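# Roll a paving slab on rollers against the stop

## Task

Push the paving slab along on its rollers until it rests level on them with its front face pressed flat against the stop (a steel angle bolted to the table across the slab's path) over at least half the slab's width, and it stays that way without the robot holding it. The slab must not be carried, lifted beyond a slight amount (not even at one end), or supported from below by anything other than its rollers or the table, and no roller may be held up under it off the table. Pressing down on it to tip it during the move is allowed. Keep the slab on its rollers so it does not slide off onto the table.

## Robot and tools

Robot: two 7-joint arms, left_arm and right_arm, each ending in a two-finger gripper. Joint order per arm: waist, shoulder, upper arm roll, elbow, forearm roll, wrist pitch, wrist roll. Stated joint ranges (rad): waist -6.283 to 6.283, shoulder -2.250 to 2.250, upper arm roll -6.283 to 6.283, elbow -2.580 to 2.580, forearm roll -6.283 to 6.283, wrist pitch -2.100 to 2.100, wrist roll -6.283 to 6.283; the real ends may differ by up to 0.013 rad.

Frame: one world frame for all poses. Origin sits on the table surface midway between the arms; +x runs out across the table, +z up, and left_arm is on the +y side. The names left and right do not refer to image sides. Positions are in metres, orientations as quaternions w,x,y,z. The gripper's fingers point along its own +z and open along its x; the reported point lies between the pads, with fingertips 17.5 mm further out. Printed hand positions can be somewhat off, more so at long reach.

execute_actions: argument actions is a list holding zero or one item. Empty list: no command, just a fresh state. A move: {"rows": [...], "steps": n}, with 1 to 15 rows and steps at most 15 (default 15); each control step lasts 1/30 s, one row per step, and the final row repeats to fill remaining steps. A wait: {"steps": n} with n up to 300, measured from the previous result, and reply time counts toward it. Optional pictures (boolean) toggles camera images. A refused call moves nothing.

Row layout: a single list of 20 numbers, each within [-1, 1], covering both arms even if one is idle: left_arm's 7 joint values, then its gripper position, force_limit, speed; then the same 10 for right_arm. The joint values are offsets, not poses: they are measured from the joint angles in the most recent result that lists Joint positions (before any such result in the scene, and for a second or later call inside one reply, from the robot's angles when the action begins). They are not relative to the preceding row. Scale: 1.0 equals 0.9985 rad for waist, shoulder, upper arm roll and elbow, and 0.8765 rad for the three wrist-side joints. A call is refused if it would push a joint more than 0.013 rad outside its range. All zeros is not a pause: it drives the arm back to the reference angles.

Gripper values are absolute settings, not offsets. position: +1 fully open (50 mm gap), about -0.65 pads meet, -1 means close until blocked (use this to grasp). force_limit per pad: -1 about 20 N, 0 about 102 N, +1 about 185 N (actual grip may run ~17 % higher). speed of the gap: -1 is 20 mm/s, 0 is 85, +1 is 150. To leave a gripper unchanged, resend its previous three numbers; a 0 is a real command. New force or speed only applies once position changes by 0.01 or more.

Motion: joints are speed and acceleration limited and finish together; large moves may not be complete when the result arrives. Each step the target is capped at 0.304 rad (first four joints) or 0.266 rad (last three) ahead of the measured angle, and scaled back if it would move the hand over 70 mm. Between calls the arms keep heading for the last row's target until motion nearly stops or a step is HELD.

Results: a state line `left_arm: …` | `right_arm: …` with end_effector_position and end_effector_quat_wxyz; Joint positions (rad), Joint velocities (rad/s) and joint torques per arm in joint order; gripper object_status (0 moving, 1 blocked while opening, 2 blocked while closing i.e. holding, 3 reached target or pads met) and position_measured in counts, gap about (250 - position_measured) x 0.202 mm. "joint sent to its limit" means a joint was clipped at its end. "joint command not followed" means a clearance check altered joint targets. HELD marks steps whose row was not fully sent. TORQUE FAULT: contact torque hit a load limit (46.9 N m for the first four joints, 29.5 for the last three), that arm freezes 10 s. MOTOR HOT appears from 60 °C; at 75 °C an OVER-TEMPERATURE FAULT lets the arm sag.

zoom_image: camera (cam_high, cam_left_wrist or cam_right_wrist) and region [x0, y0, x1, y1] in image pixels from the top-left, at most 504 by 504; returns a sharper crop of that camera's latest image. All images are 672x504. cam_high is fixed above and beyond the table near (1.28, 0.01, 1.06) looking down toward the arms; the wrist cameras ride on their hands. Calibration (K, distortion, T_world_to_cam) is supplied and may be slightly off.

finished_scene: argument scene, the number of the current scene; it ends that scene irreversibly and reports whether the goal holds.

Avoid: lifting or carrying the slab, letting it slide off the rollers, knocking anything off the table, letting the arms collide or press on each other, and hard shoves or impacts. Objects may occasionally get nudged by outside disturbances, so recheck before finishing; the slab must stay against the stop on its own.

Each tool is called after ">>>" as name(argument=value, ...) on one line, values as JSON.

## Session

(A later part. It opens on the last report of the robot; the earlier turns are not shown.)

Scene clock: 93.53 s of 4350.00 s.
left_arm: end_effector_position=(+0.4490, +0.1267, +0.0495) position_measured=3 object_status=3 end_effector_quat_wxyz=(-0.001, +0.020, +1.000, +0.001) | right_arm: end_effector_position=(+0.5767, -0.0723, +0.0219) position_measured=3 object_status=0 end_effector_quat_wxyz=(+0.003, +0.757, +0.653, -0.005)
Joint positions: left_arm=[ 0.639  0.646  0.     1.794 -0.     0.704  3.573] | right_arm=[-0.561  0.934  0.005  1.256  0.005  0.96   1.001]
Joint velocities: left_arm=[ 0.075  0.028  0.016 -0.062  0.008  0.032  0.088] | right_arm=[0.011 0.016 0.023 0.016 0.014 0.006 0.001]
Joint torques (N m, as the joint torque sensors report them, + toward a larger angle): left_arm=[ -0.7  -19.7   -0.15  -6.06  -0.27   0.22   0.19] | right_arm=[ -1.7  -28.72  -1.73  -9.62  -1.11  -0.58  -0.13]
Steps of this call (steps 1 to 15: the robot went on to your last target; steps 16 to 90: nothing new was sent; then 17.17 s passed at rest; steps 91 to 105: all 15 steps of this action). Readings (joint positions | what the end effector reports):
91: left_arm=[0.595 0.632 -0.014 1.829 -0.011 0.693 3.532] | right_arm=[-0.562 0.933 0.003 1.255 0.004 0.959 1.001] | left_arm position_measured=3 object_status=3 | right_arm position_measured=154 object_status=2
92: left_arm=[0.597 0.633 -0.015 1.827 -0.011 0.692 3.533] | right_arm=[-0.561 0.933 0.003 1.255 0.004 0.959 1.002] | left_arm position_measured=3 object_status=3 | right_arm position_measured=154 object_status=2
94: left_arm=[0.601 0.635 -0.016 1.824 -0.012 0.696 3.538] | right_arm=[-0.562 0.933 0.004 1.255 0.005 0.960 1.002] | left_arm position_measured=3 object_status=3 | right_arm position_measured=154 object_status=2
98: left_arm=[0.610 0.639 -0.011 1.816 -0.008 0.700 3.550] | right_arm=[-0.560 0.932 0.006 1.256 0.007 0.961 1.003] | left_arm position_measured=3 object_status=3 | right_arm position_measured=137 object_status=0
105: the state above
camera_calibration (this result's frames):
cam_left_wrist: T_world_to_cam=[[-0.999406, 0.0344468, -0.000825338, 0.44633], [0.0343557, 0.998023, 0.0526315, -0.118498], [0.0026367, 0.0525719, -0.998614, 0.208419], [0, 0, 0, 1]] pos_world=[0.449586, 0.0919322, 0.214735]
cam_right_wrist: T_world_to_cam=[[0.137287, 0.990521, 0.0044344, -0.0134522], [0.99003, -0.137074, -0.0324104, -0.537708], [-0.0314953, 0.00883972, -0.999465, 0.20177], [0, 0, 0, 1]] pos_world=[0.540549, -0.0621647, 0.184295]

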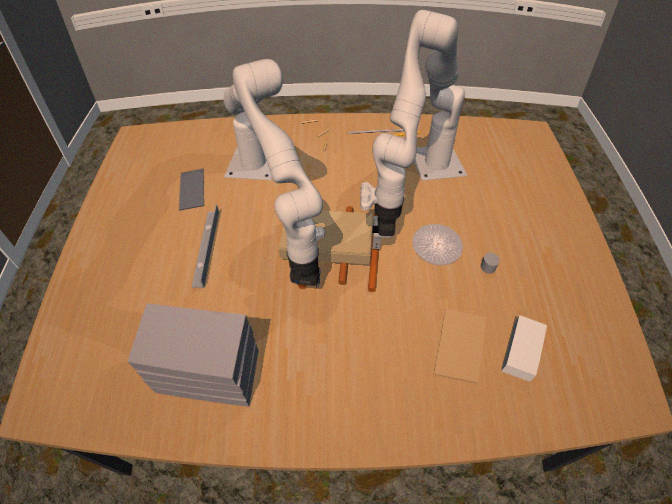

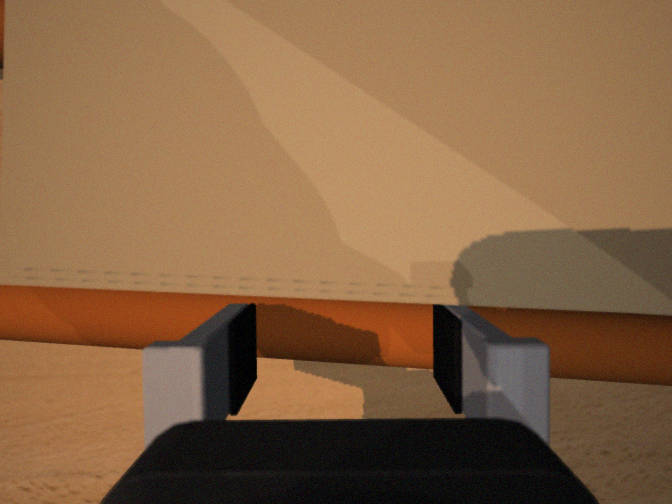

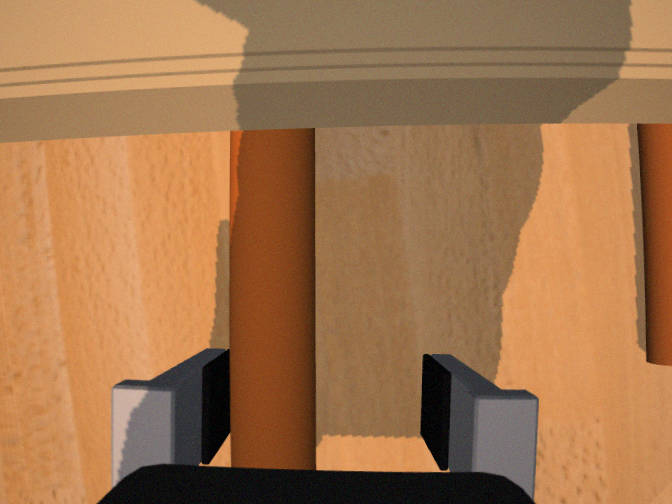

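>>> execute_actions(actions=[{"rows":[[0.01,0,0,0,0,0,0,1,0,1,0.012,0,-0.005,0,-0.005,0,0,1,0,1],[0.01,0,0,0,0,0,0,1,0,1,0.02,0,-0.005,0,-0.005,0,0,1,0,1],[0.01,0,0,0,0,0,0,1,0,1,0.025,-0.02,-0.005,-0.015,-0.005,0.035,0,1,0,1],[0.01,0,0,0,0,0,0,1,0,1,0.025,-0.06,-0.005,-0.045,-0.005,0.1,0,1,0,1],[0.01,0,0,0,0,0,0,1,0,1,0.025,-0.13,-0.005,-0.09,-0.005,0.24,0,1,0,1]],"steps":15}])

Scene clock: 95.93 s of 4350.00 s.
left_arm: end_effector_position=(+0.4465, +0.1228, +0.0495) position_measured=3 object_status=3 end_effector_quat_wxyz=(-0.001, +0.025, +1.000, +0.001) | right_arm: end_effector_position=(+0.5819, -0.0813, +0.1227) position_measured=3 object_status=3 end_effector_quat_wxyz=(+0.000, +0.765, +0.644, +0.000)
Joint positions: left_arm=[ 0.649  0.646  0.     1.794 -0.     0.704  3.573] | right_arm=[-0.536  0.806 -0.     1.165  0.001  1.17   1.001]
Joint velocities: left_arm=[ 0.  0. -0. -0. -0.  0.  0.] | right_arm=[ 0.002 -0.013 -0.003  0.013 -0.001  0.009  0.   ]
Joint torques (N m, as the joint torque sensors report them, + toward a larger angle): left_arm=[  0.07 -19.66   0.41  -6.29  -0.24  -0.19   0.07] | right_arm=[  0.3  -25.17  -0.11  -8.72  -0.27   0.09   0.07]
Steps of this call (steps 1 to 15: the robot went on to your last target; steps 16 to 57: nothing new was sent; steps 58 to 72: all 15 steps of this action). Readings (joint positions | what the end effector reports):
58: left_arm=[0.644 0.647 -0.001 1.792 -0.001 0.705 3.575] | right_arm=[-0.560 0.933 0.004 1.256 0.004 0.960 1.001] | left_arm position_measured=3 object_status=3 | right_arm position_measured=3 object_status=3
59: left_arm=[0.646 0.646 -0.002 1.793 -0.002 0.704 3.574] | right_arm=[-0.554 0.933 0.001 1.256 0.002 0.960 1.001] | left_arm position_measured=3 object_status=3 | right_arm position_measured=3 object_status=3
61: left_arm=[0.648 0.646 -0.000 1.794 -0.001 0.704 3.573] | right_arm=[-0.542 0.929 -0.000 1.253 0.001 0.966 1.001] | left_arm position_measured=3 object_status=3 | right_arm position_measured=3 object_status=3
65: left_arm=[0.648 0.646 0.000 1.794 -0.000 0.704 3.573] | right_arm=[-0.538 0.861 0.000 1.208 0.001 1.070 1.001] | left_arm position_measured=3 object_status=3 | right_arm position_measured=3 object_status=3
72: the state above
camera_calibration (this result's frames):
cam_left_wrist: T_world_to_cam=[[-0.999014, 0.0443875, -0.000824547, 0.44253], [0.0442827, 0.997632, 0.0526287, -0.118899], [0.00315865, 0.0525403, -0.998614, 0.208401], [0, 0, 0, 1]] pos_world=[0.4467, 0.0880254, 0.214734]
cam_right_wrist: T_world_to_cam=[[0.161542, 0.98675, 0.0151158, -0.0214583], [0.986512, -0.161054, -0.0292631, -0.541122], [-0.0264409, 0.0196391, -0.999457, 0.300715], [0, 0, 0, 1]] pos_world=[0.54524, -0.0718818, 0.285041]

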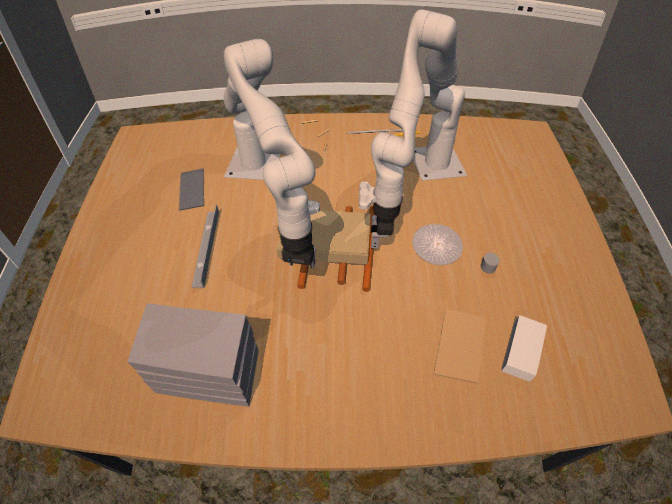

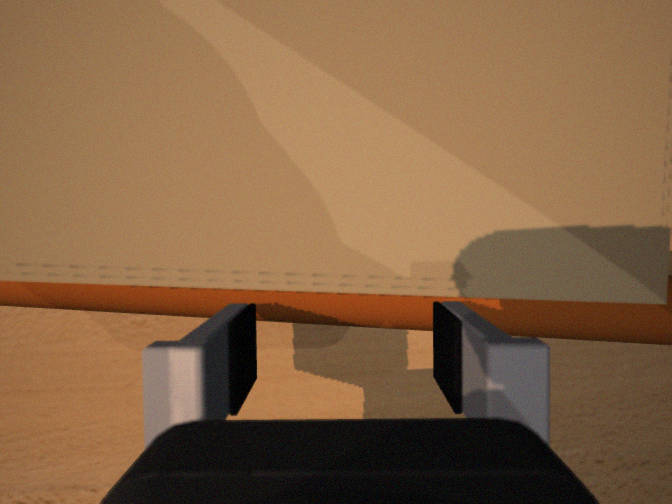

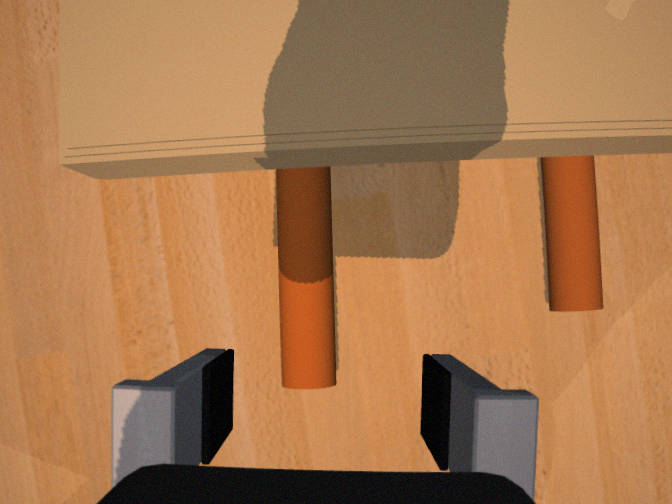

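>>> execute_actions(actions=[{"rows":[[0.004,0.002,0,-0.004,0,0.002,0.007,1,0,1,0.3,-0.3,0,0,0,0.2,0,1,0,1],[0.008,0.004,0,-0.008,0,0.005,0.014,1,0,1,0.6,-0.35,0,0,0,0.3,0,1,0,1],[0.013,0.006,0,-0.012,0,0.007,0.021,1,0,1,1,-0.35,0,0,0,0.3,0,1,0,1],[0.018,0.008,0,-0.017,0,0.01,0.029,1,0,1,1,-0.35,0,0,0,0.3,0,1,0,1],[0.023,0.01,0,-0.022,0,0.013,0.037,1,0,1,1,-0.35,0,0,0,0.3,0,1,0,1],[0.028,0.012,0,-0.026,0,0.015,0.045,1,0,1,1,-0.35,0,0,0,0.3,0,1,0,1],[0.033,0.014,0,-0.031,0,0.018,0.053,1,0,1,1,-0.35,0,0,0,0.3,0,1,0,1],[0.038,0.016,0,-0.035,0,0.021,0.061,1,0,1,1,-0.35,0,0,0,0.3,0,1,0,1],[0.043,0.018,0,-0.04,0,0.024,0.069,1,0,1,1,-0.35,0,0,0,0.3,0,1,0,1],[0.048,0.02,0,-0.045,0,0.026,0.077,1,0,1,1,-0.35,0,0,0,0.3,0,1,0,1],[0.053,0.022,0,-0.049,0,0.029,0.085,1,0,1,1,-0.35,0,0,0,0.3,0,1,0,1],[0.058,0.024,0,-0.054,0,0.032,0.093,1,0,1,1,-0.35,0,0,0,0.3,0,1,0,1],[0.063,0.026,0,-0.058,0,0.034,0.1,1,0,1,1,-0.35,0,0,0,0.3,0,1,0,1],[0.067,0.028,0,-0.062,0,0.037,0.107,1,0,1,1,-0.35,0,0,0,0.3,0,1,0,1],[0.071,0.03,0,-0.066,0,0.039,0.113,1,0,1,1,-0.35,0,0,0,0.3,0,1,0,1]],"steps":15}])

Scene clock: 102.17 s of 4350.00 s.
left_arm: end_effector_position=(+0.4462, +0.0895, +0.0494) position_measured=3 object_status=3 end_effector_quat_wxyz=(-0.000, +0.012, +1.000, +0.000) | right_arm: end_effector_position=(+0.5870, -0.2432, +0.2492) position_measured=3 object_status=3 end_effector_quat_wxyz=(+0.012, +0.849, +0.528, +0.026)
Joint positions: left_arm=[ 0.712  0.673  0.     1.736 -0.     0.734  3.662] | right_arm=[-0.25   0.583 -0.002  1.165  0.     1.336  1.001]
Joint velocities: left_arm=[ 0.13   0.061  0.002 -0.125  0.     0.068  0.185] | right_arm=[ 0.757 -0.352  0.002 -0.004  0.001  0.277 -0.   ]
Joint torques (N m, as the joint torque sensors report them, + toward a larger angle): left_arm=[  0.05 -19.88   0.24  -6.91   0.03  -0.05   0.13] | right_arm=[  0.59 -21.71  -0.52  -9.17  -0.13  -0.14  -0.12]
Steps of this call (steps 1 to 15: the robot went on to your last target; steps 16 to 90: nothing new was sent; then 2.73 s passed at rest; steps 91 to 105: all 15 steps of this action). Readings (joint positions | what the end effector reports):
91: left_arm=[0.650 0.647 -0.000 1.794 -0.001 0.704 3.573] | right_arm=[-0.535 0.803 -0.001 1.166 0.001 1.171 1.001] | left_arm position_measured=3 object_status=3 | right_arm position_measured=3 object_status=3
92: left_arm=[0.652 0.648 -0.001 1.791 -0.001 0.705 3.577] | right_arm=[-0.529 0.797 -0.003 1.167 -0.000 1.173 1.001] | left_arm position_measured=3 object_status=3 | right_arm position_measured=3 object_status=3
94: left_arm=[0.660 0.651 -0.001 1.785 -0.001 0.709 3.587] | right_arm=[-0.500 0.768 -0.005 1.168 -0.001 1.191 1.001] | left_arm position_measured=3 object_status=3 | right_arm position_measured=3 object_status=3
98: left_arm=[0.677 0.659 -0.001 1.768 -0.001 0.719 3.613] | right_arm=[-0.415 0.687 -0.002 1.166 0.000 1.254 1.001] | left_arm position_measured=3 object_status=3 | right_arm position_measured=3 object_status=3
105: the state above
camera_calibration (this result's frames):
cam_left_wrist: T_world_to_cam=[[-0.99982, 0.0188169, -0.00245805, 0.446441], [0.0186642, 0.998481, 0.0518458, -0.0742742], [0.00342989, 0.0517906, -0.998652, 0.209965], [0, 0, 0, 1]] pos_world=[0.447027, 0.0548866, 0.21463]
cam_right_wrist: T_world_to_cam=[[0.431441, 0.90094, 0.0465294, -0.0515764], [0.901385, -0.432617, 0.0186479, -0.596539], [0.0369301, 0.0338954, -0.998743, 0.396602], [0, 0, 0, 1]] pos_world=[0.545317, -0.225049, 0.409628]

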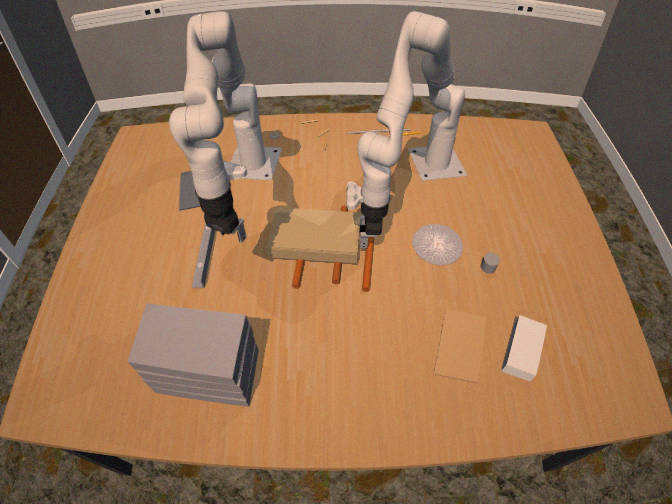

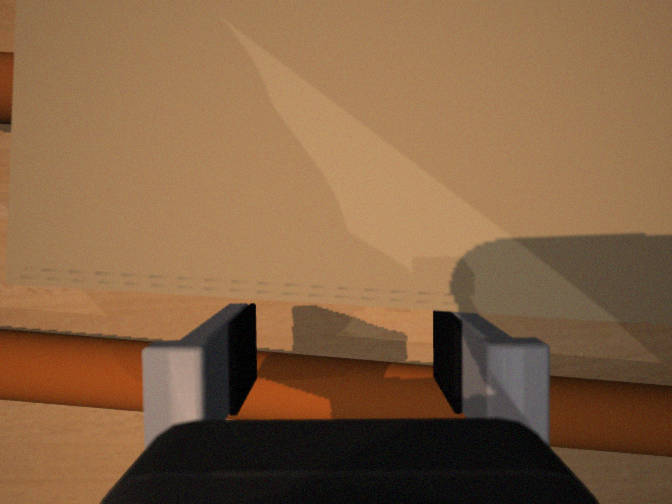

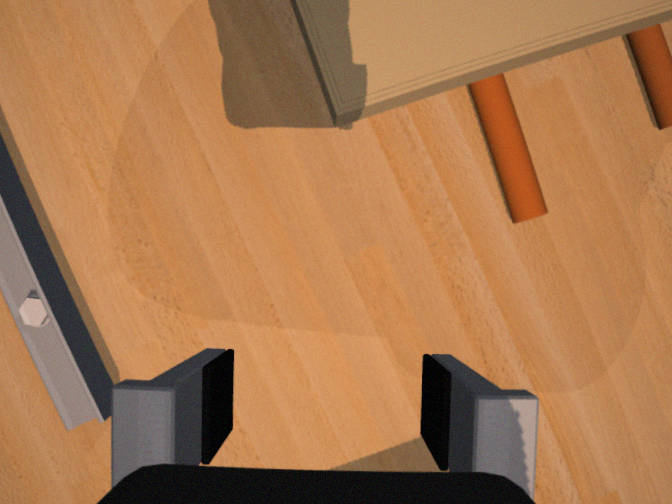

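>>> execute_actions(actions=[{"rows":[[0,0,0,0,0,0,0,1,0,1,0.5,0,0,0,0,0,0,1,0,1],[-0.005,-0.02,0,0,0,0.02,0,1,0,1,0.5,0,0,0,0,0,0,1,0,1],[-0.005,-0.06,0,0,0,0.07,0,1,0,1,0.5,0,0,0,0,0,0,1,0,1],[0,-0.107,0,0,0,0.125,0.2,1,0,1,0.5,0,0,0,0,0,0,1,0,1],[0.01,-0.107,0,0,0,0.125,0.6,0.4,0,1,0.5,0,0,0,0,0,0,1,0,1],[0.022,-0.107,0,0,0,0.125,1,0.4,0,1,0.5,0,0,0,0,0,0,1,0,1]],"steps":15}])

Scene clock: 110.63 s of 4350.00 s.
left_arm: end_effector_position=(+0.4397, +0.0907, +0.0952) position_measured=92 object_status=3 end_effector_quat_wxyz=(-0.001, -0.163, +0.987, +0.001) | right_arm: end_effector_position=(+0.5445, -0.5072, +0.2502) position_measured=3 object_status=3 end_effector_quat_wxyz=(+0.018, +0.953, +0.301, +0.023)
Joint positions: left_arm=[ 0.729  0.575  0.001  1.735 -0.     0.835  4.03 ] | right_arm=[ 0.254  0.581 -0.004  1.166 -0.     1.336  1.001]
Joint velocities: left_arm=[ 0.031 -0.058 -0.001  0.002 -0.001  0.066  1.215] | right_arm=[-0.031  0.015  0.044 -0.012  0.022 -0.     0.   ]
Joint torques (N m, as the joint torque sensors report them, + toward a larger angle): left_arm=[ -0.12 -19.03   0.47  -7.08   0.08  -0.11   0.18] | right_arm=[ -0.04 -22.1    0.52  -9.66  -0.33  -0.18   0.03]
Steps of this call (steps 1 to 45: the robot went on to your last target; steps 46 to 120: nothing new was sent; then 3.97 s passed at rest; steps 121 to 135: all 15 steps of this action). Readings (joint positions | what the end effector reports):
121: left_arm=[0.718 0.676 0.001 1.729 -0.000 0.738 3.671] | right_arm=[0.461 0.457 0.000 1.165 0.001 1.433 1.001] | left_arm position_measured=3 object_status=3 | right_arm position_measured=3 object_status=3
122: left_arm=[0.714 0.672 0.001 1.732 0.000 0.737 3.667] | right_arm=[0.454 0.461 0.002 1.165 0.002 1.431 1.001] | left_arm position_measured=3 object_status=3 | right_arm position_measured=3 object_status=3
124: left_arm=[0.710 0.651 -0.000 1.736 -0.001 0.748 3.663] | right_arm=[0.425 0.478 0.003 1.164 0.003 1.419 1.001] | left_arm position_measured=3 object_status=3 | right_arm position_measured=3 object_status=3
128: left_arm=[0.714 0.605 -0.000 1.735 -0.001 0.797 3.747] | right_arm=[0.329 0.535 0.000 1.164 0.001 1.374 1.001] | left_arm position_measured=88 object_status=0 | right_arm position_measured=3 object_status=3
135: the state above
camera_calibration (this result's frames):
cam_left_wrist: T_world_to_cam=[[-0.945197, -0.326497, -0.00129855, 0.447282], [-0.326092, 0.94381, 0.0537367, 0.0787326], [-0.0163193, 0.0512153, -0.998554, 0.264369], [0, 0, 0, 1]] pos_world=[0.452758, 0.0581881, 0.260337]
cam_right_wrist: T_world_to_cam=[[0.81158, 0.582197, 0.0488317, -0.164652], [0.582034, -0.812943, 0.0189702, -0.691545], [0.0507418, 0.0130258, -0.998627, 0.389945], [0, 0, 0, 1]] pos_world=[0.516344, -0.471406, 0.410568]

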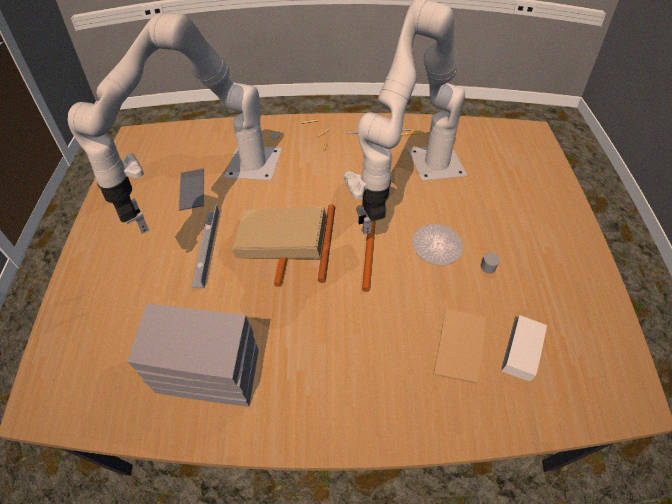

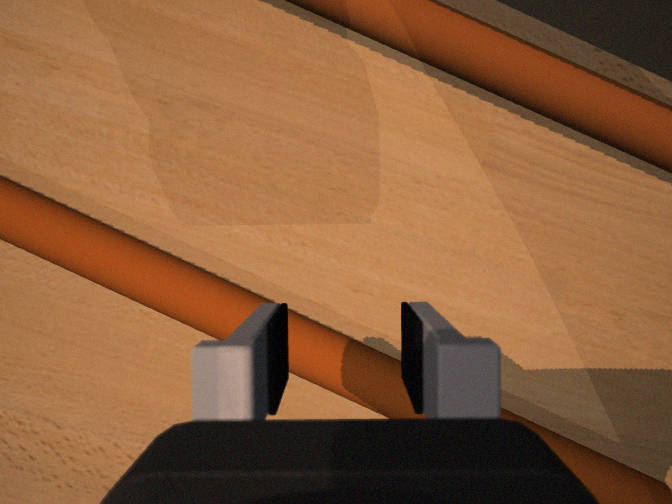

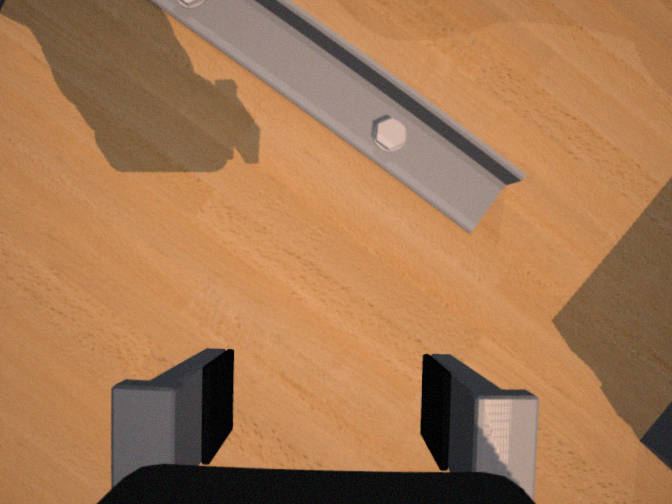

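>>> zoom_image(camera="cam_high", region=[180, 180, 400, 310])

Region (180, 180, 400, 310) of cam_high's 672x504 image, scaled by 2.291, with more detail than that image has; it fills the top 298 rows of this view, and the rest is white.

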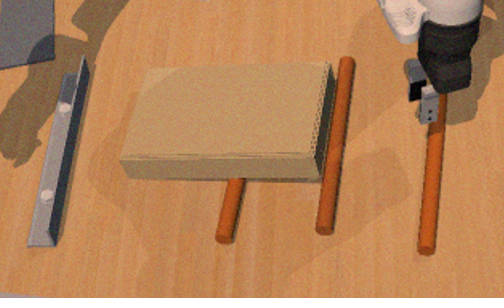

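>>> execute_actions(actions=[{"rows":[[-0.1,-0.08,0,0,0,0.09,-0.3,1,0,1,-0.889,0,0,0,0,0,-0.065,1,0,1],[-0.1,-0.08,0,0,0,0.09,-0.3,1,0,1,-0.889,0,0,0,0,0,-0.065,1,0,1],[-0.1,-0.08,0,0,0,0.09,-0.3,1,0,1,-0.889,0,0,0,0,0,-0.065,1,0,1],[-0.1,-0.08,0,0,0,0.09,-0.3,1,0,1,-0.889,0,0,0,0,0,-0.065,1,0,1],[-0.1,-0.08,0,0,0,0.09,-0.3,1,0,1,-0.889,0,0,0,0,0,-0.065,1,0,1],[-0.1,-0.08,0,0,0,0.09,-0.3,1,0,1,-0.889,0,0,0,0,0,-0.065,1,0,1],[-0.1,-0.08,0,0,0,0.09,-0.3,1,0,1,-0.889,0,0,0,0,0,-0.065,1,0,1],[-0.1,-0.08,0,0,0,0.09,-0.3,1,0,1,-0.889,0,0,0,0,0,-0.065,1,0,1],[-0.1,-0.08,0,0,0,0.09,-0.3,1,0,1,-0.889,0,0,0,0,0,-0.065,1,0,1],[-0.1,-0.08,0,0,0,0.09,-0.3,1,0,1,-0.889,0,0,0,0,0,-0.065,1,0,1],[-0.1,-0.08,0,0,0,0.09,-0.3,1,0,1,-0.889,0.1,0,0,0,-0.09,-0.065,1,0,1],[-0.1,-0.08,0,0,0,0.09,-0.3,1,0,1,-0.889,0.227,0,0,0,-0.192,-0.065,1,0,1]],"steps":15}], pictures=false)

>>> execute_actions(actions=[{"steps":30}])

Scene clock: 127.73 s of 4350.00 s.
left_arm: end_effector_position=(+0.4544, +0.1327, +0.1292) position_measured=3 object_status=3 end_effector_quat_wxyz=(-0.001, -0.209, +0.978, +0.001) | right_arm: end_effector_position=(+0.5946, -0.3419, +0.2317) position_measured=3 object_status=3 end_effector_quat_wxyz=(+0.012, +0.902, +0.431, +0.022)
Joint positions: left_arm=[ 0.637  0.5    0.     1.735 -0.     0.909  4.032] | right_arm=[-0.065  0.616 -0.002  1.163  0.     1.313  0.961]
Joint velocities: left_arm=[-0.051 -0.034  0.001  0.     0.     0.031 -1.217] | right_arm=[-0.695  0.558  0.023 -0.013  0.013 -0.399 -0.045]
Joint torques (N m, as the joint torque sensors report them, + toward a larger angle): left_arm=[  0.31 -18.68   0.58  -7.9   -0.04  -0.19   0.15] | right_arm=[ -1.94 -15.23  -0.82  -7.53  -0.36  -0.37  -0.2 ]
Steps of this call (steps 1 to 30: the robot went on to your last target; steps 31 to 90: nothing new was sent; then 13.60 s passed at rest; steps 91 to 105: all 15 steps of this action). Readings (joint positions | what the end effector reports):
91: left_arm=[0.733 0.565 0.001 1.736 -0.000 0.844 4.537] | right_arm=[0.248 0.583 -0.001 1.165 0.001 1.336 1.001] | left_arm position_measured=74 object_status=0 | right_arm position_measured=3 object_status=3
92: left_arm=[0.728 0.562 0.002 1.736 0.000 0.847 4.527] | right_arm=[0.242 0.583 0.000 1.165 0.002 1.336 1.000] | left_arm position_measured=49 object_status=0 | right_arm position_measured=3 object_status=3
94: left_arm=[0.705 0.547 0.003 1.736 0.001 0.860 4.477] | right_arm=[0.213 0.582 0.002 1.165 0.002 1.336 0.995] | left_arm position_measured=7 object_status=0 | right_arm position_measured=3 object_status=3
98: left_arm=[0.663 0.518 -0.001 1.735 -0.001 0.891 4.317] | right_arm=[0.108 0.582 -0.001 1.165 0.001 1.336 0.978] | left_arm position_measured=3 object_status=0 | right_arm position_measured=3 object_status=3
105: the state above

Scene clock: 128.73 s of 4350.00 s.
left_arm: end_effector_position=(+0.4493, +0.1340, +0.1315) position_measured=3 object_status=3 end_effector_quat_wxyz=(-0.001, -0.082, +0.997, +0.001) | right_arm: end_effector_position=(+0.5587, -0.0279, +0.1220) position_measured=3 object_status=3 end_effector_quat_wxyz=(-0.001, +0.752, +0.660, +0.001)
Joint positions: left_arm=[ 0.629  0.495  0.001  1.735 -0.     0.914  3.767] | right_arm=[-0.632  0.807 -0.004  1.166 -0.     1.168  0.944]
Joint velocities: left_arm=[-0.    -0.     0.    -0.001  0.001 -0.     0.   ] | right_arm=[-0.012  0.003 -0.    -0.001 -0.001 -0.001 -0.   ]
Joint torques (N m, as the joint torque sensors report them, + toward a larger angle): left_arm=[  0.   -18.15   0.2   -7.83  -0.26  -0.25   0.18] | right_arm=[  0.2  -25.53   0.03  -9.13  -0.09   0.1   -0.04]
Steps of this call (steps 1 to 30: the robot went on to your last target). Readings (joint positions | what the end effector reports):
1: left_arm=[0.635 0.499 0.000 1.735 -0.000 0.910 3.992] | right_arm=[-0.089 0.634 -0.002 1.163 0.000 1.300 0.960] | left_arm position_measured=3 object_status=3 | right_arm position_measured=3 object_status=3
2: left_arm=[0.634 0.498 0.000 1.735 -0.000 0.911 3.951] | right_arm=[-0.112 0.649 -0.002 1.164 0.000 1.288 0.959] | left_arm position_measured=3 object_status=3 | right_arm position_measured=3 object_status=3
4: left_arm=[0.632 0.497 0.001 1.735 -0.000 0.912 3.870] | right_arm=[-0.161 0.675 -0.002 1.164 0.000 1.268 0.956] | left_arm position_measured=3 object_status=3 | right_arm position_measured=3 object_status=3
8: left_arm=[0.630 0.495 0.000 1.735 -0.000 0.914 3.770] | right_arm=[-0.261 0.717 -0.002 1.165 0.000 1.236 0.952] | left_arm position_measured=3 object_status=3 | right_arm position_measured=3 object_status=3
30: the state above
camera_calibration (this result's frames):
cam_left_wrist: T_world_to_cam=[[-0.985671, -0.168673, -0.0015612, 0.467589], [-0.168521, 0.984296, 0.0525604, -0.0371069], [-0.00732886, 0.0520704, -0.998617, 0.29447], [0, 0, 0, 1]] pos_world=[0.456793, 0.100061, 0.296743]
cam_right_wrist: T_world_to_cam=[[0.121049, 0.992477, 0.0183351, -0.0480624], [0.992244, -0.120453, -0.0306913, -0.51153], [-0.0282519, 0.021908, -0.999361, 0.299402], [0, 0, 0, 1]] pos_world=[0.521839, -0.020474, 0.284392]

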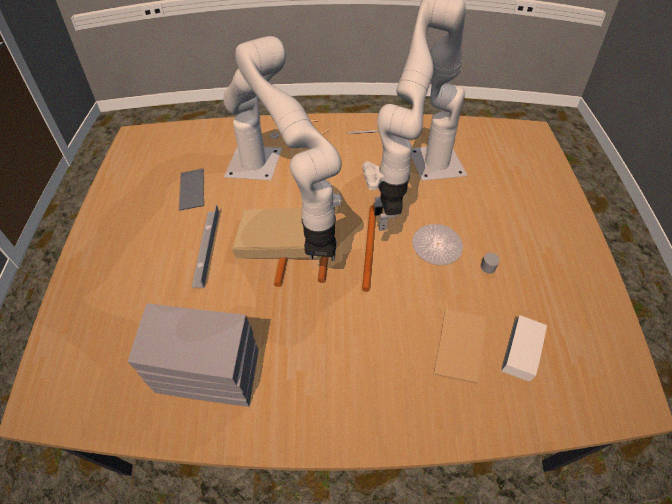

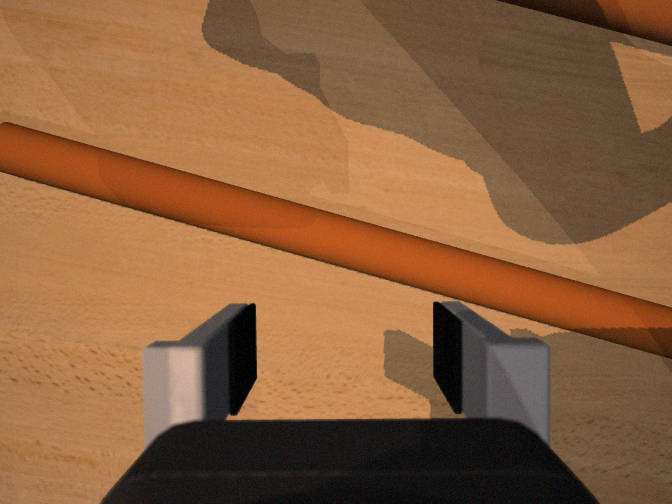

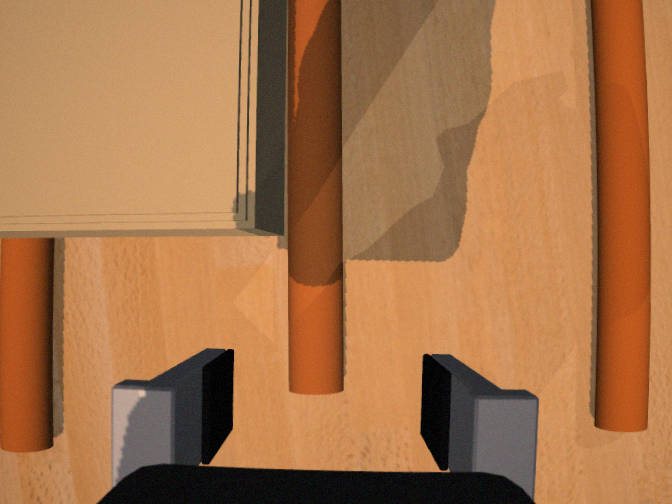

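>>> execute_actions(actions=[{"rows":[[0,0,0,0,0,0,0,1,0,1,0.009,0.02,0.004,0.012,0,-0.04,0.012,1,0,1],[0,0,0,0,0,0,0,1,0,1,0.009,0.06,0.004,0.04,0,-0.115,0.012,1,0,1],[0,0,0,0,0,0,0,1,0,1,0.009,0.1,0.004,0.068,0,-0.19,0.012,1,0,1],[0,0,0,0,0,0,0,1,0,1,0.009,0.127,0.004,0.086,0,-0.243,0.012,1,0,1],[0,0,0,0,0,0,0,1,0,1,0.009,0.127,0.004,0.086,0,-0.243,0.012,1,0,1],[0,0,0,0,0,0,0,1,0,1,0.009,0.127,0.004,0.086,0,-0.243,0.012,1,0,1],[0,0,0,0,0,0,0,1,0,1,0.009,0.127,0.004,0.086,0,-0.243,0.012,1,0,1],[0,0,0,0,0,0,0,1,0,1,0.009,0.127,0.004,0.086,0,-0.243,0.012,1,0,1],[0,0,0,0,0,0,0,1,0,1,0.009,0.127,0.004,0.086,0,-0.243,0.012,0,0.6,1],[0,0,0,0,0,0,0,1,0,1,0.009,0.127,0.004,0.086,0,-0.243,0.012,0,0.6,1],[0,0,0,0,0,0,0,1,0,1,0.009,0.127,0.004,0.086,0,-0.243,0.012,0,0.6,1],[0,0,0,0,0,0,0,1,0,1,0.009,0.127,0.004,0.086,0,-0.243,0.012,-1,0.6,1]],"steps":15}])

Scene clock: 134.10 s of 4350.00 s.
left_arm: end_effector_position=(+0.4493, +0.1340, +0.1315) position_measured=3 object_status=3 end_effector_quat_wxyz=(-0.001, -0.082, +0.997, +0.001) | right_arm: end_effector_position=(+0.5641, -0.0335, +0.0236) position_measured=156 object_status=0 end_effector_quat_wxyz=(+0.000, +0.752, +0.659, +0.001)
Joint positions: left_arm=[ 0.629  0.495  0.001  1.735 -0.     0.914  3.767] | right_arm=[-0.623  0.933  0.001  1.251 -0.     0.955  0.955]
Joint velocities: left_arm=[-0.     0.    -0.    -0.    -0.     0.001  0.   ] | right_arm=[ 0.     0.004  0.002 -0.01  -0.005 -0.008 -0.004]
Joint torques (N m, as the joint torque sensors report them, + toward a larger angle): left_arm=[  0.14 -18.25   0.51  -7.5    0.18  -0.17   0.11] | right_arm=[ -0.05 -25.37   0.29  -7.5   -0.15  -0.1    0.25]
Steps of this call (steps 1 to 15: the robot went on to your last target; steps 16 to 90: nothing new was sent; then 1.87 s passed at rest; steps 91 to 105: all 15 steps of this action). Readings (joint positions | what the end effector reports):
91: left_arm=[0.629 0.495 0.001 1.735 -0.000 0.914 3.767] | right_arm=[-0.633 0.809 -0.004 1.166 -0.001 1.167 0.944] | left_arm position_measured=3 object_status=3 | right_arm position_measured=3 object_status=3
92: left_arm=[0.629 0.495 0.001 1.735 -0.000 0.914 3.767] | right_arm=[-0.630 0.814 -0.004 1.168 -0.001 1.158 0.947] | left_arm position_measured=3 object_status=3 | right_arm position_measured=3 object_status=3
94: left_arm=[0.629 0.495 0.001 1.735 -0.000 0.914 3.767] | right_arm=[-0.626 0.842 -0.000 1.184 -0.000 1.112 0.951] | left_arm position_measured=3 object_status=3 | right_arm position_measured=3 object_status=3
98: left_arm=[0.629 0.495 0.001 1.735 -0.000 0.914 3.767] | right_arm=[-0.624 0.917 0.000 1.240 -0.000 0.983 0.954] | left_arm position_measured=3 object_status=3 | right_arm position_measured=3 object_status=3
105: the state above
camera_calibration (this result's frames):
cam_left_wrist: T_world_to_cam=[[-0.985671, -0.168674, -0.00156369, 0.46759], [-0.168522, 0.984296, 0.0525584, -0.0371054], [-0.00732608, 0.0520687, -0.998617, 0.294469], [0, 0, 0, 1]] pos_world=[0.456794, 0.10006, 0.296743]
cam_right_wrist: T_world_to_cam=[[0.122225, 0.992363, 0.0166105, -0.0419093], [0.992173, -0.121736, -0.0278038, -0.520595], [-0.0255694, 0.0198788, -0.999475, 0.19974], [0, 0, 0, 1]] pos_world=[0.52675, -0.0257563, 0.185856]

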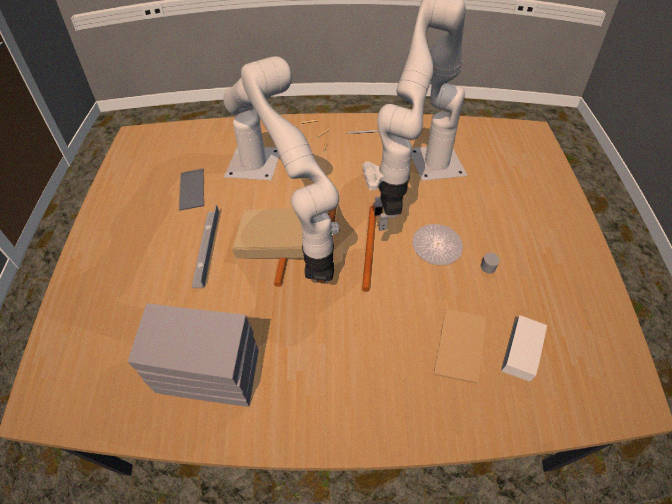

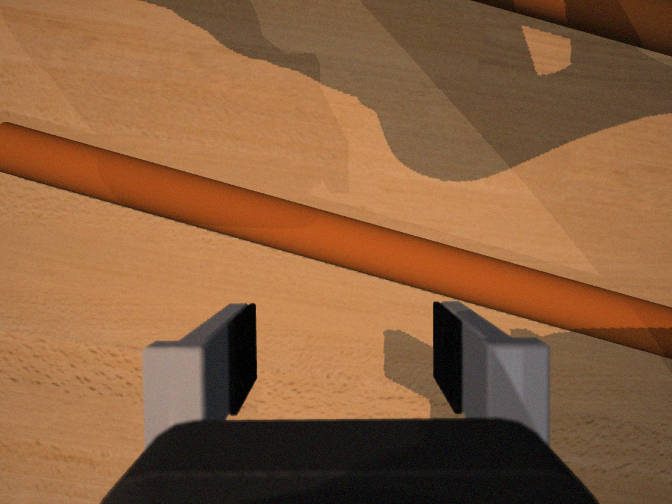

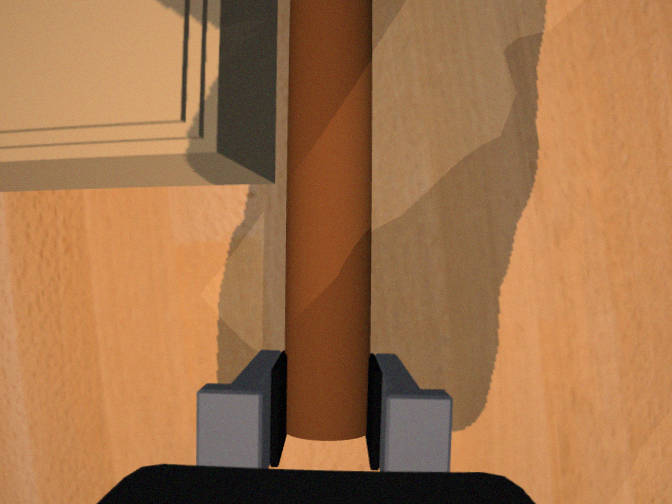

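>>> execute_actions(actions=[{"rows":[[0,0,0,0,0,0,0,1,0,1,0,0,0,0,0,0,0,-1,0.6,1],[0,0,0,0,0,0,0,1,0,1,0,0,0,0,0,0,0,-1,0.6,1],[0,0,0,0,0,0,0,1,0,1,0,0,0,0,0,0,0,-1,0.6,1],[0,0,0,0,0,0,0,1,0,1,0,-0.03,0,-0.02,0,0.055,0,-1,0.6,1],[0,0,0,0,0,0,0,1,0,1,0,-0.08,0,-0.055,0,0.15,0,-1,0.6,1],[0,0,0,0,0,0,0,1,0,1,0,-0.13,0,-0.09,0,0.25,0,-1,0.6,1],[0,0,0,0,0,0,0,1,0,1,0,-0.16,0,-0.11,0,0.307,0,-1,0.6,1]],"steps":15}])

Scene clock: 137.40 s of 4350.00 s.
left_arm: end_effector_position=(+0.4493, +0.1340, +0.1315) position_measured=3 object_status=3 end_effector_quat_wxyz=(-0.001, -0.082, +0.997, +0.001) | right_arm: end_effector_position=(+0.5603, -0.0356, +0.1478) position_measured=156 object_status=2 end_effector_quat_wxyz=(+0.000, +0.752, +0.659, +0.002)
Joint positions: left_arm=[ 0.629  0.495  0.001  1.735 -0.     0.914  3.767] | right_arm=[-0.623  0.776  0.001  1.14  -0.     1.222  0.955]
Joint velocities: left_arm=[ 0.    -0.     0.     0.    -0.    -0.001 -0.001] | right_arm=[ 0.001 -0.039 -0.001 -0.024  0.     0.064 -0.   ]
Joint torques (N m, as the joint torque sensors report them, + toward a larger angle): left_arm=[  0.32 -18.22   0.24  -8.07  -0.18  -0.34   0.06] | right_arm=[ -0.23 -18.25   0.18  -6.22  -0.17  -0.28   0.25]
Steps of this call (steps 1 to 15: the robot went on to your last target; steps 16 to 84: nothing new was sent; steps 85 to 99: all 15 steps of this action). Readings (joint positions | what the end effector reports):
85: left_arm=[0.629 0.495 0.001 1.735 -0.000 0.914 3.767] | right_arm=[-0.623 0.932 0.000 1.251 -0.000 0.955 0.955] | left_arm position_measured=3 object_status=3 | right_arm position_measured=156 object_status=2
86: left_arm=[0.629 0.495 0.001 1.735 -0.000 0.914 3.767] | right_arm=[-0.623 0.932 0.000 1.251 -0.000 0.955 0.955] | left_arm position_measured=3 object_status=3 | right_arm position_measured=156 object_status=2
88: left_arm=[0.629 0.495 0.001 1.735 -0.000 0.914 3.767] | right_arm=[-0.623 0.931 0.001 1.251 -0.000 0.956 0.955] | left_arm position_measured=3 object_status=3 | right_arm position_measured=156 object_status=2
92: left_arm=[0.629 0.495 0.001 1.735 -0.000 0.914 3.767] | right_arm=[-0.623 0.876 0.000 1.217 -0.000 1.043 0.955] | left_arm position_measured=3 object_status=3 | right_arm position_measured=156 object_status=2
99: the state above
camera_calibration (this result's frames):
cam_left_wrist: T_world_to_cam=[[-0.985671, -0.168674, -0.00156609, 0.467592], [-0.168522, 0.984296, 0.0525563, -0.0371039], [-0.00732336, 0.0520671, -0.998617, 0.294468], [0, 0, 0, 1]] pos_world=[0.456796, 0.10006, 0.296743]
cam_right_wrist: T_world_to_cam=[[0.122397, 0.992334, 0.0171033, -0.041653], [0.992169, -0.121909, -0.0271746, -0.513741], [-0.0248812, 0.0202955, -0.999484, 0.323503], [0, 0, 0, 1]] pos_world=[0.522866, -0.0278616, 0.310088]

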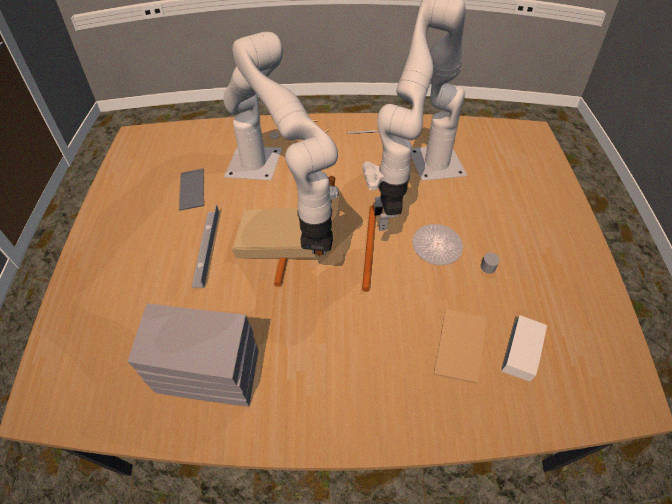

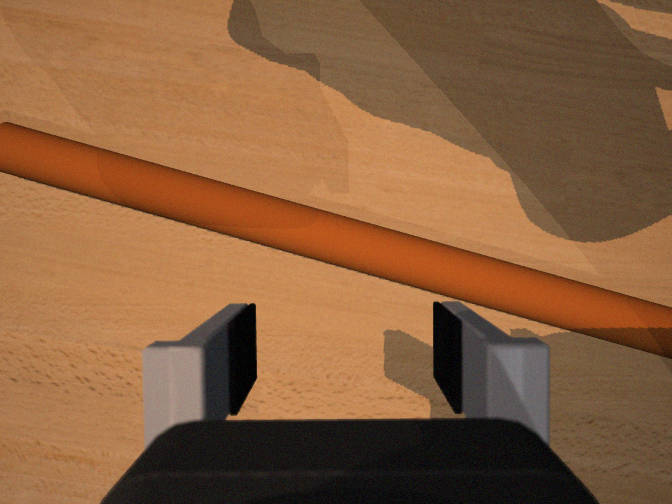

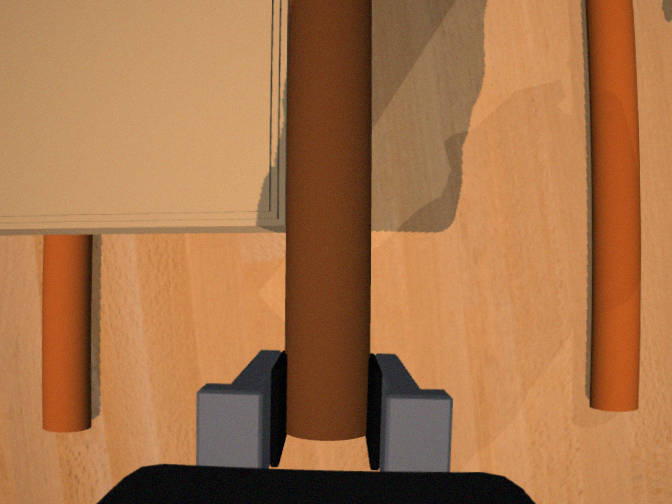

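>>> execute_actions(actions=[{"rows":[[0,0,0,0,0,0,0,1,0,1,0.522,-0.085,0,0.194,0,-0.12,0.715,-1,0.6,1]],"steps":15}], pictures=false)

>>> execute_actions(actions=[{"steps":25}])

Scene clock: 141.83 s of 4350.00 s.
left_arm: end_effector_position=(+0.4493, +0.1340, +0.1315) position_measured=3 object_status=3 end_effector_quat_wxyz=(-0.001, -0.082, +0.997, +0.001) | right_arm: end_effector_position=(+0.5852, -0.2195, +0.1429) position_measured=156 object_status=2 end_effector_quat_wxyz=(+0.000, +0.765, +0.644, +0.001)
Joint positions: left_arm=[ 0.629  0.495  0.001  1.735 -0.     0.914  3.767] | right_arm=[-0.304  0.715 -0.     1.277 -0.001  1.148  1.235]
Joint velocities: left_arm=[-0.     0.     0.    -0.001 -0.001 -0.001  0.   ] | right_arm=[ 0.788 -0.093  0.006  0.22   0.002 -0.122  0.856]
Joint torques (N m, as the joint torque sensors report them, + toward a larger angle): left_arm=[  0.17 -18.14   0.53  -7.8   -0.09  -0.2    0.15] | right_arm=[ -0.43 -24.15  -0.22  -8.71  -0.2    0.28   0.33]
Steps of this call (steps 1 to 15: the robot went on to your last target; steps 16 to 90: nothing new was sent; then 0.93 s passed at rest; steps 91 to 105: all 15 steps of this action). Readings (joint positions | what the end effector reports):
91: left_arm=[0.629 0.495 0.001 1.735 -0.000 0.914 3.767] | right_arm=[-0.622 0.772 0.000 1.142 -0.000 1.224 0.955] | left_arm position_measured=3 object_status=3 | right_arm position_measured=156 object_status=2
92: left_arm=[0.629 0.495 0.001 1.735 -0.000 0.914 3.767] | right_arm=[-0.616 0.770 -0.002 1.146 -0.002 1.222 0.959] | left_arm position_measured=3 object_status=3 | right_arm position_measured=156 object_status=2
94: left_arm=[0.629 0.495 0.001 1.735 -0.000 0.914 3.767] | right_arm=[-0.587 0.762 -0.004 1.163 -0.003 1.212 0.982] | left_arm position_measured=3 object_status=3 | right_arm position_measured=156 object_status=2
98: left_arm=[0.629 0.495 0.001 1.735 -0.000 0.914 3.767] | right_arm=[-0.487 0.740 -0.001 1.216 -0.001 1.182 1.069] | left_arm position_measured=3 object_status=3 | right_arm position_measured=156 object_status=2
105: the state above

Scene clock: 142.67 s of 4350.00 s.
left_arm: end_effector_position=(+0.4493, +0.1340, +0.1315) position_measured=3 object_status=3 end_effector_quat_wxyz=(-0.001, -0.082, +0.997, +0.001) | right_arm: end_effector_position=(+0.5744, -0.3368, +0.1403) position_measured=156 object_status=2 end_effector_quat_wxyz=(-0.000, +0.716, +0.698, -0.000)
Joint positions: left_arm=[ 0.629  0.495  0.001  1.735 -0.     0.914  3.767] | right_arm=[-0.102  0.691  0.001  1.334 -0.     1.117  1.581]
Joint velocities: left_arm=[ 0.    -0.    -0.    -0.    -0.     0.001 -0.001] | right_arm=[ 0.001 -0.     0.     0.    -0.     0.    -0.   ]
Joint torques (N m, as the joint torque sensors report them, + toward a larger angle): left_arm=[  0.36 -18.01   0.61  -7.76  -0.17  -0.23   0.21] | right_arm=[ -0.14 -23.6    0.23  -8.9   -0.15   0.06   0.09]
Steps of this call (steps 1 to 25: the robot went on to your last target). Readings (joint positions | what the end effector reports):
1: left_arm=[0.629 0.495 0.001 1.735 -0.000 0.914 3.767] | right_arm=[-0.278 0.712 -0.000 1.284 -0.001 1.144 1.265] | left_arm position_measured=3 object_status=3 | right_arm position_measured=156 object_status=2
2: left_arm=[0.629 0.495 0.001 1.735 -0.000 0.914 3.767] | right_arm=[-0.251 0.709 0.000 1.291 -0.001 1.140 1.299] | left_arm position_measured=3 object_status=3 | right_arm position_measured=156 object_status=2
4: left_arm=[0.629 0.495 0.001 1.735 -0.000 0.914 3.767] | right_arm=[-0.203 0.703 0.002 1.305 0.000 1.133 1.378] | left_arm position_measured=3 object_status=3 | right_arm position_measured=156 object_status=2
8: left_arm=[0.629 0.495 0.001 1.735 -0.000 0.914 3.767] | right_arm=[-0.127 0.694 0.002 1.327 0.000 1.121 1.535] | left_arm position_measured=3 object_status=3 | right_arm position_measured=156 object_status=2
25: the state above
camera_calibration (this result's frames):
cam_left_wrist: T_world_to_cam=[[-0.985671, -0.168674, -0.0015686, 0.467594], [-0.168522, 0.984296, 0.0525542, -0.0371025], [-0.00732054, 0.0520655, -0.998617, 0.294467], [0, 0, 0, 1]] pos_world=[0.456797, 0.100059, 0.296743]
cam_right_wrist: T_world_to_cam=[[0.0173122, 0.999734, 0.0152416, 0.318756], [0.999398, -0.0168438, -0.0303464, -0.532969], [-0.0300816, 0.0157578, -0.999423, 0.323882], [0, 0, 0, 1]] pos_world=[0.536873, -0.332752, 0.302663]

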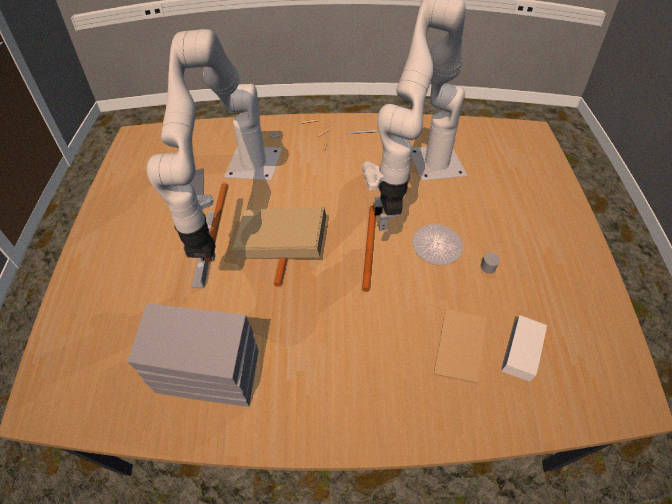

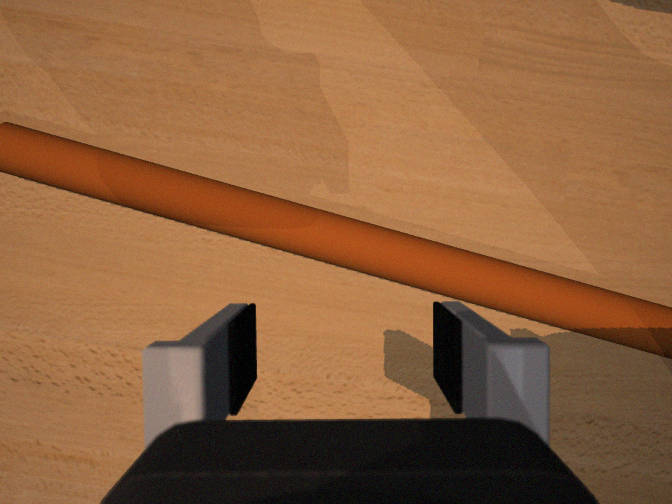

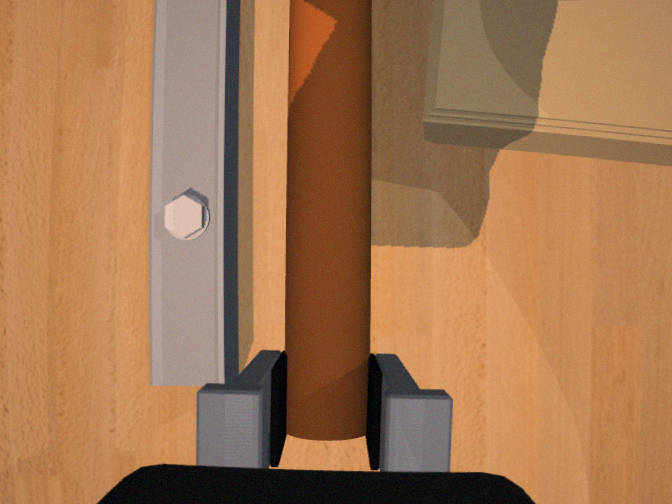

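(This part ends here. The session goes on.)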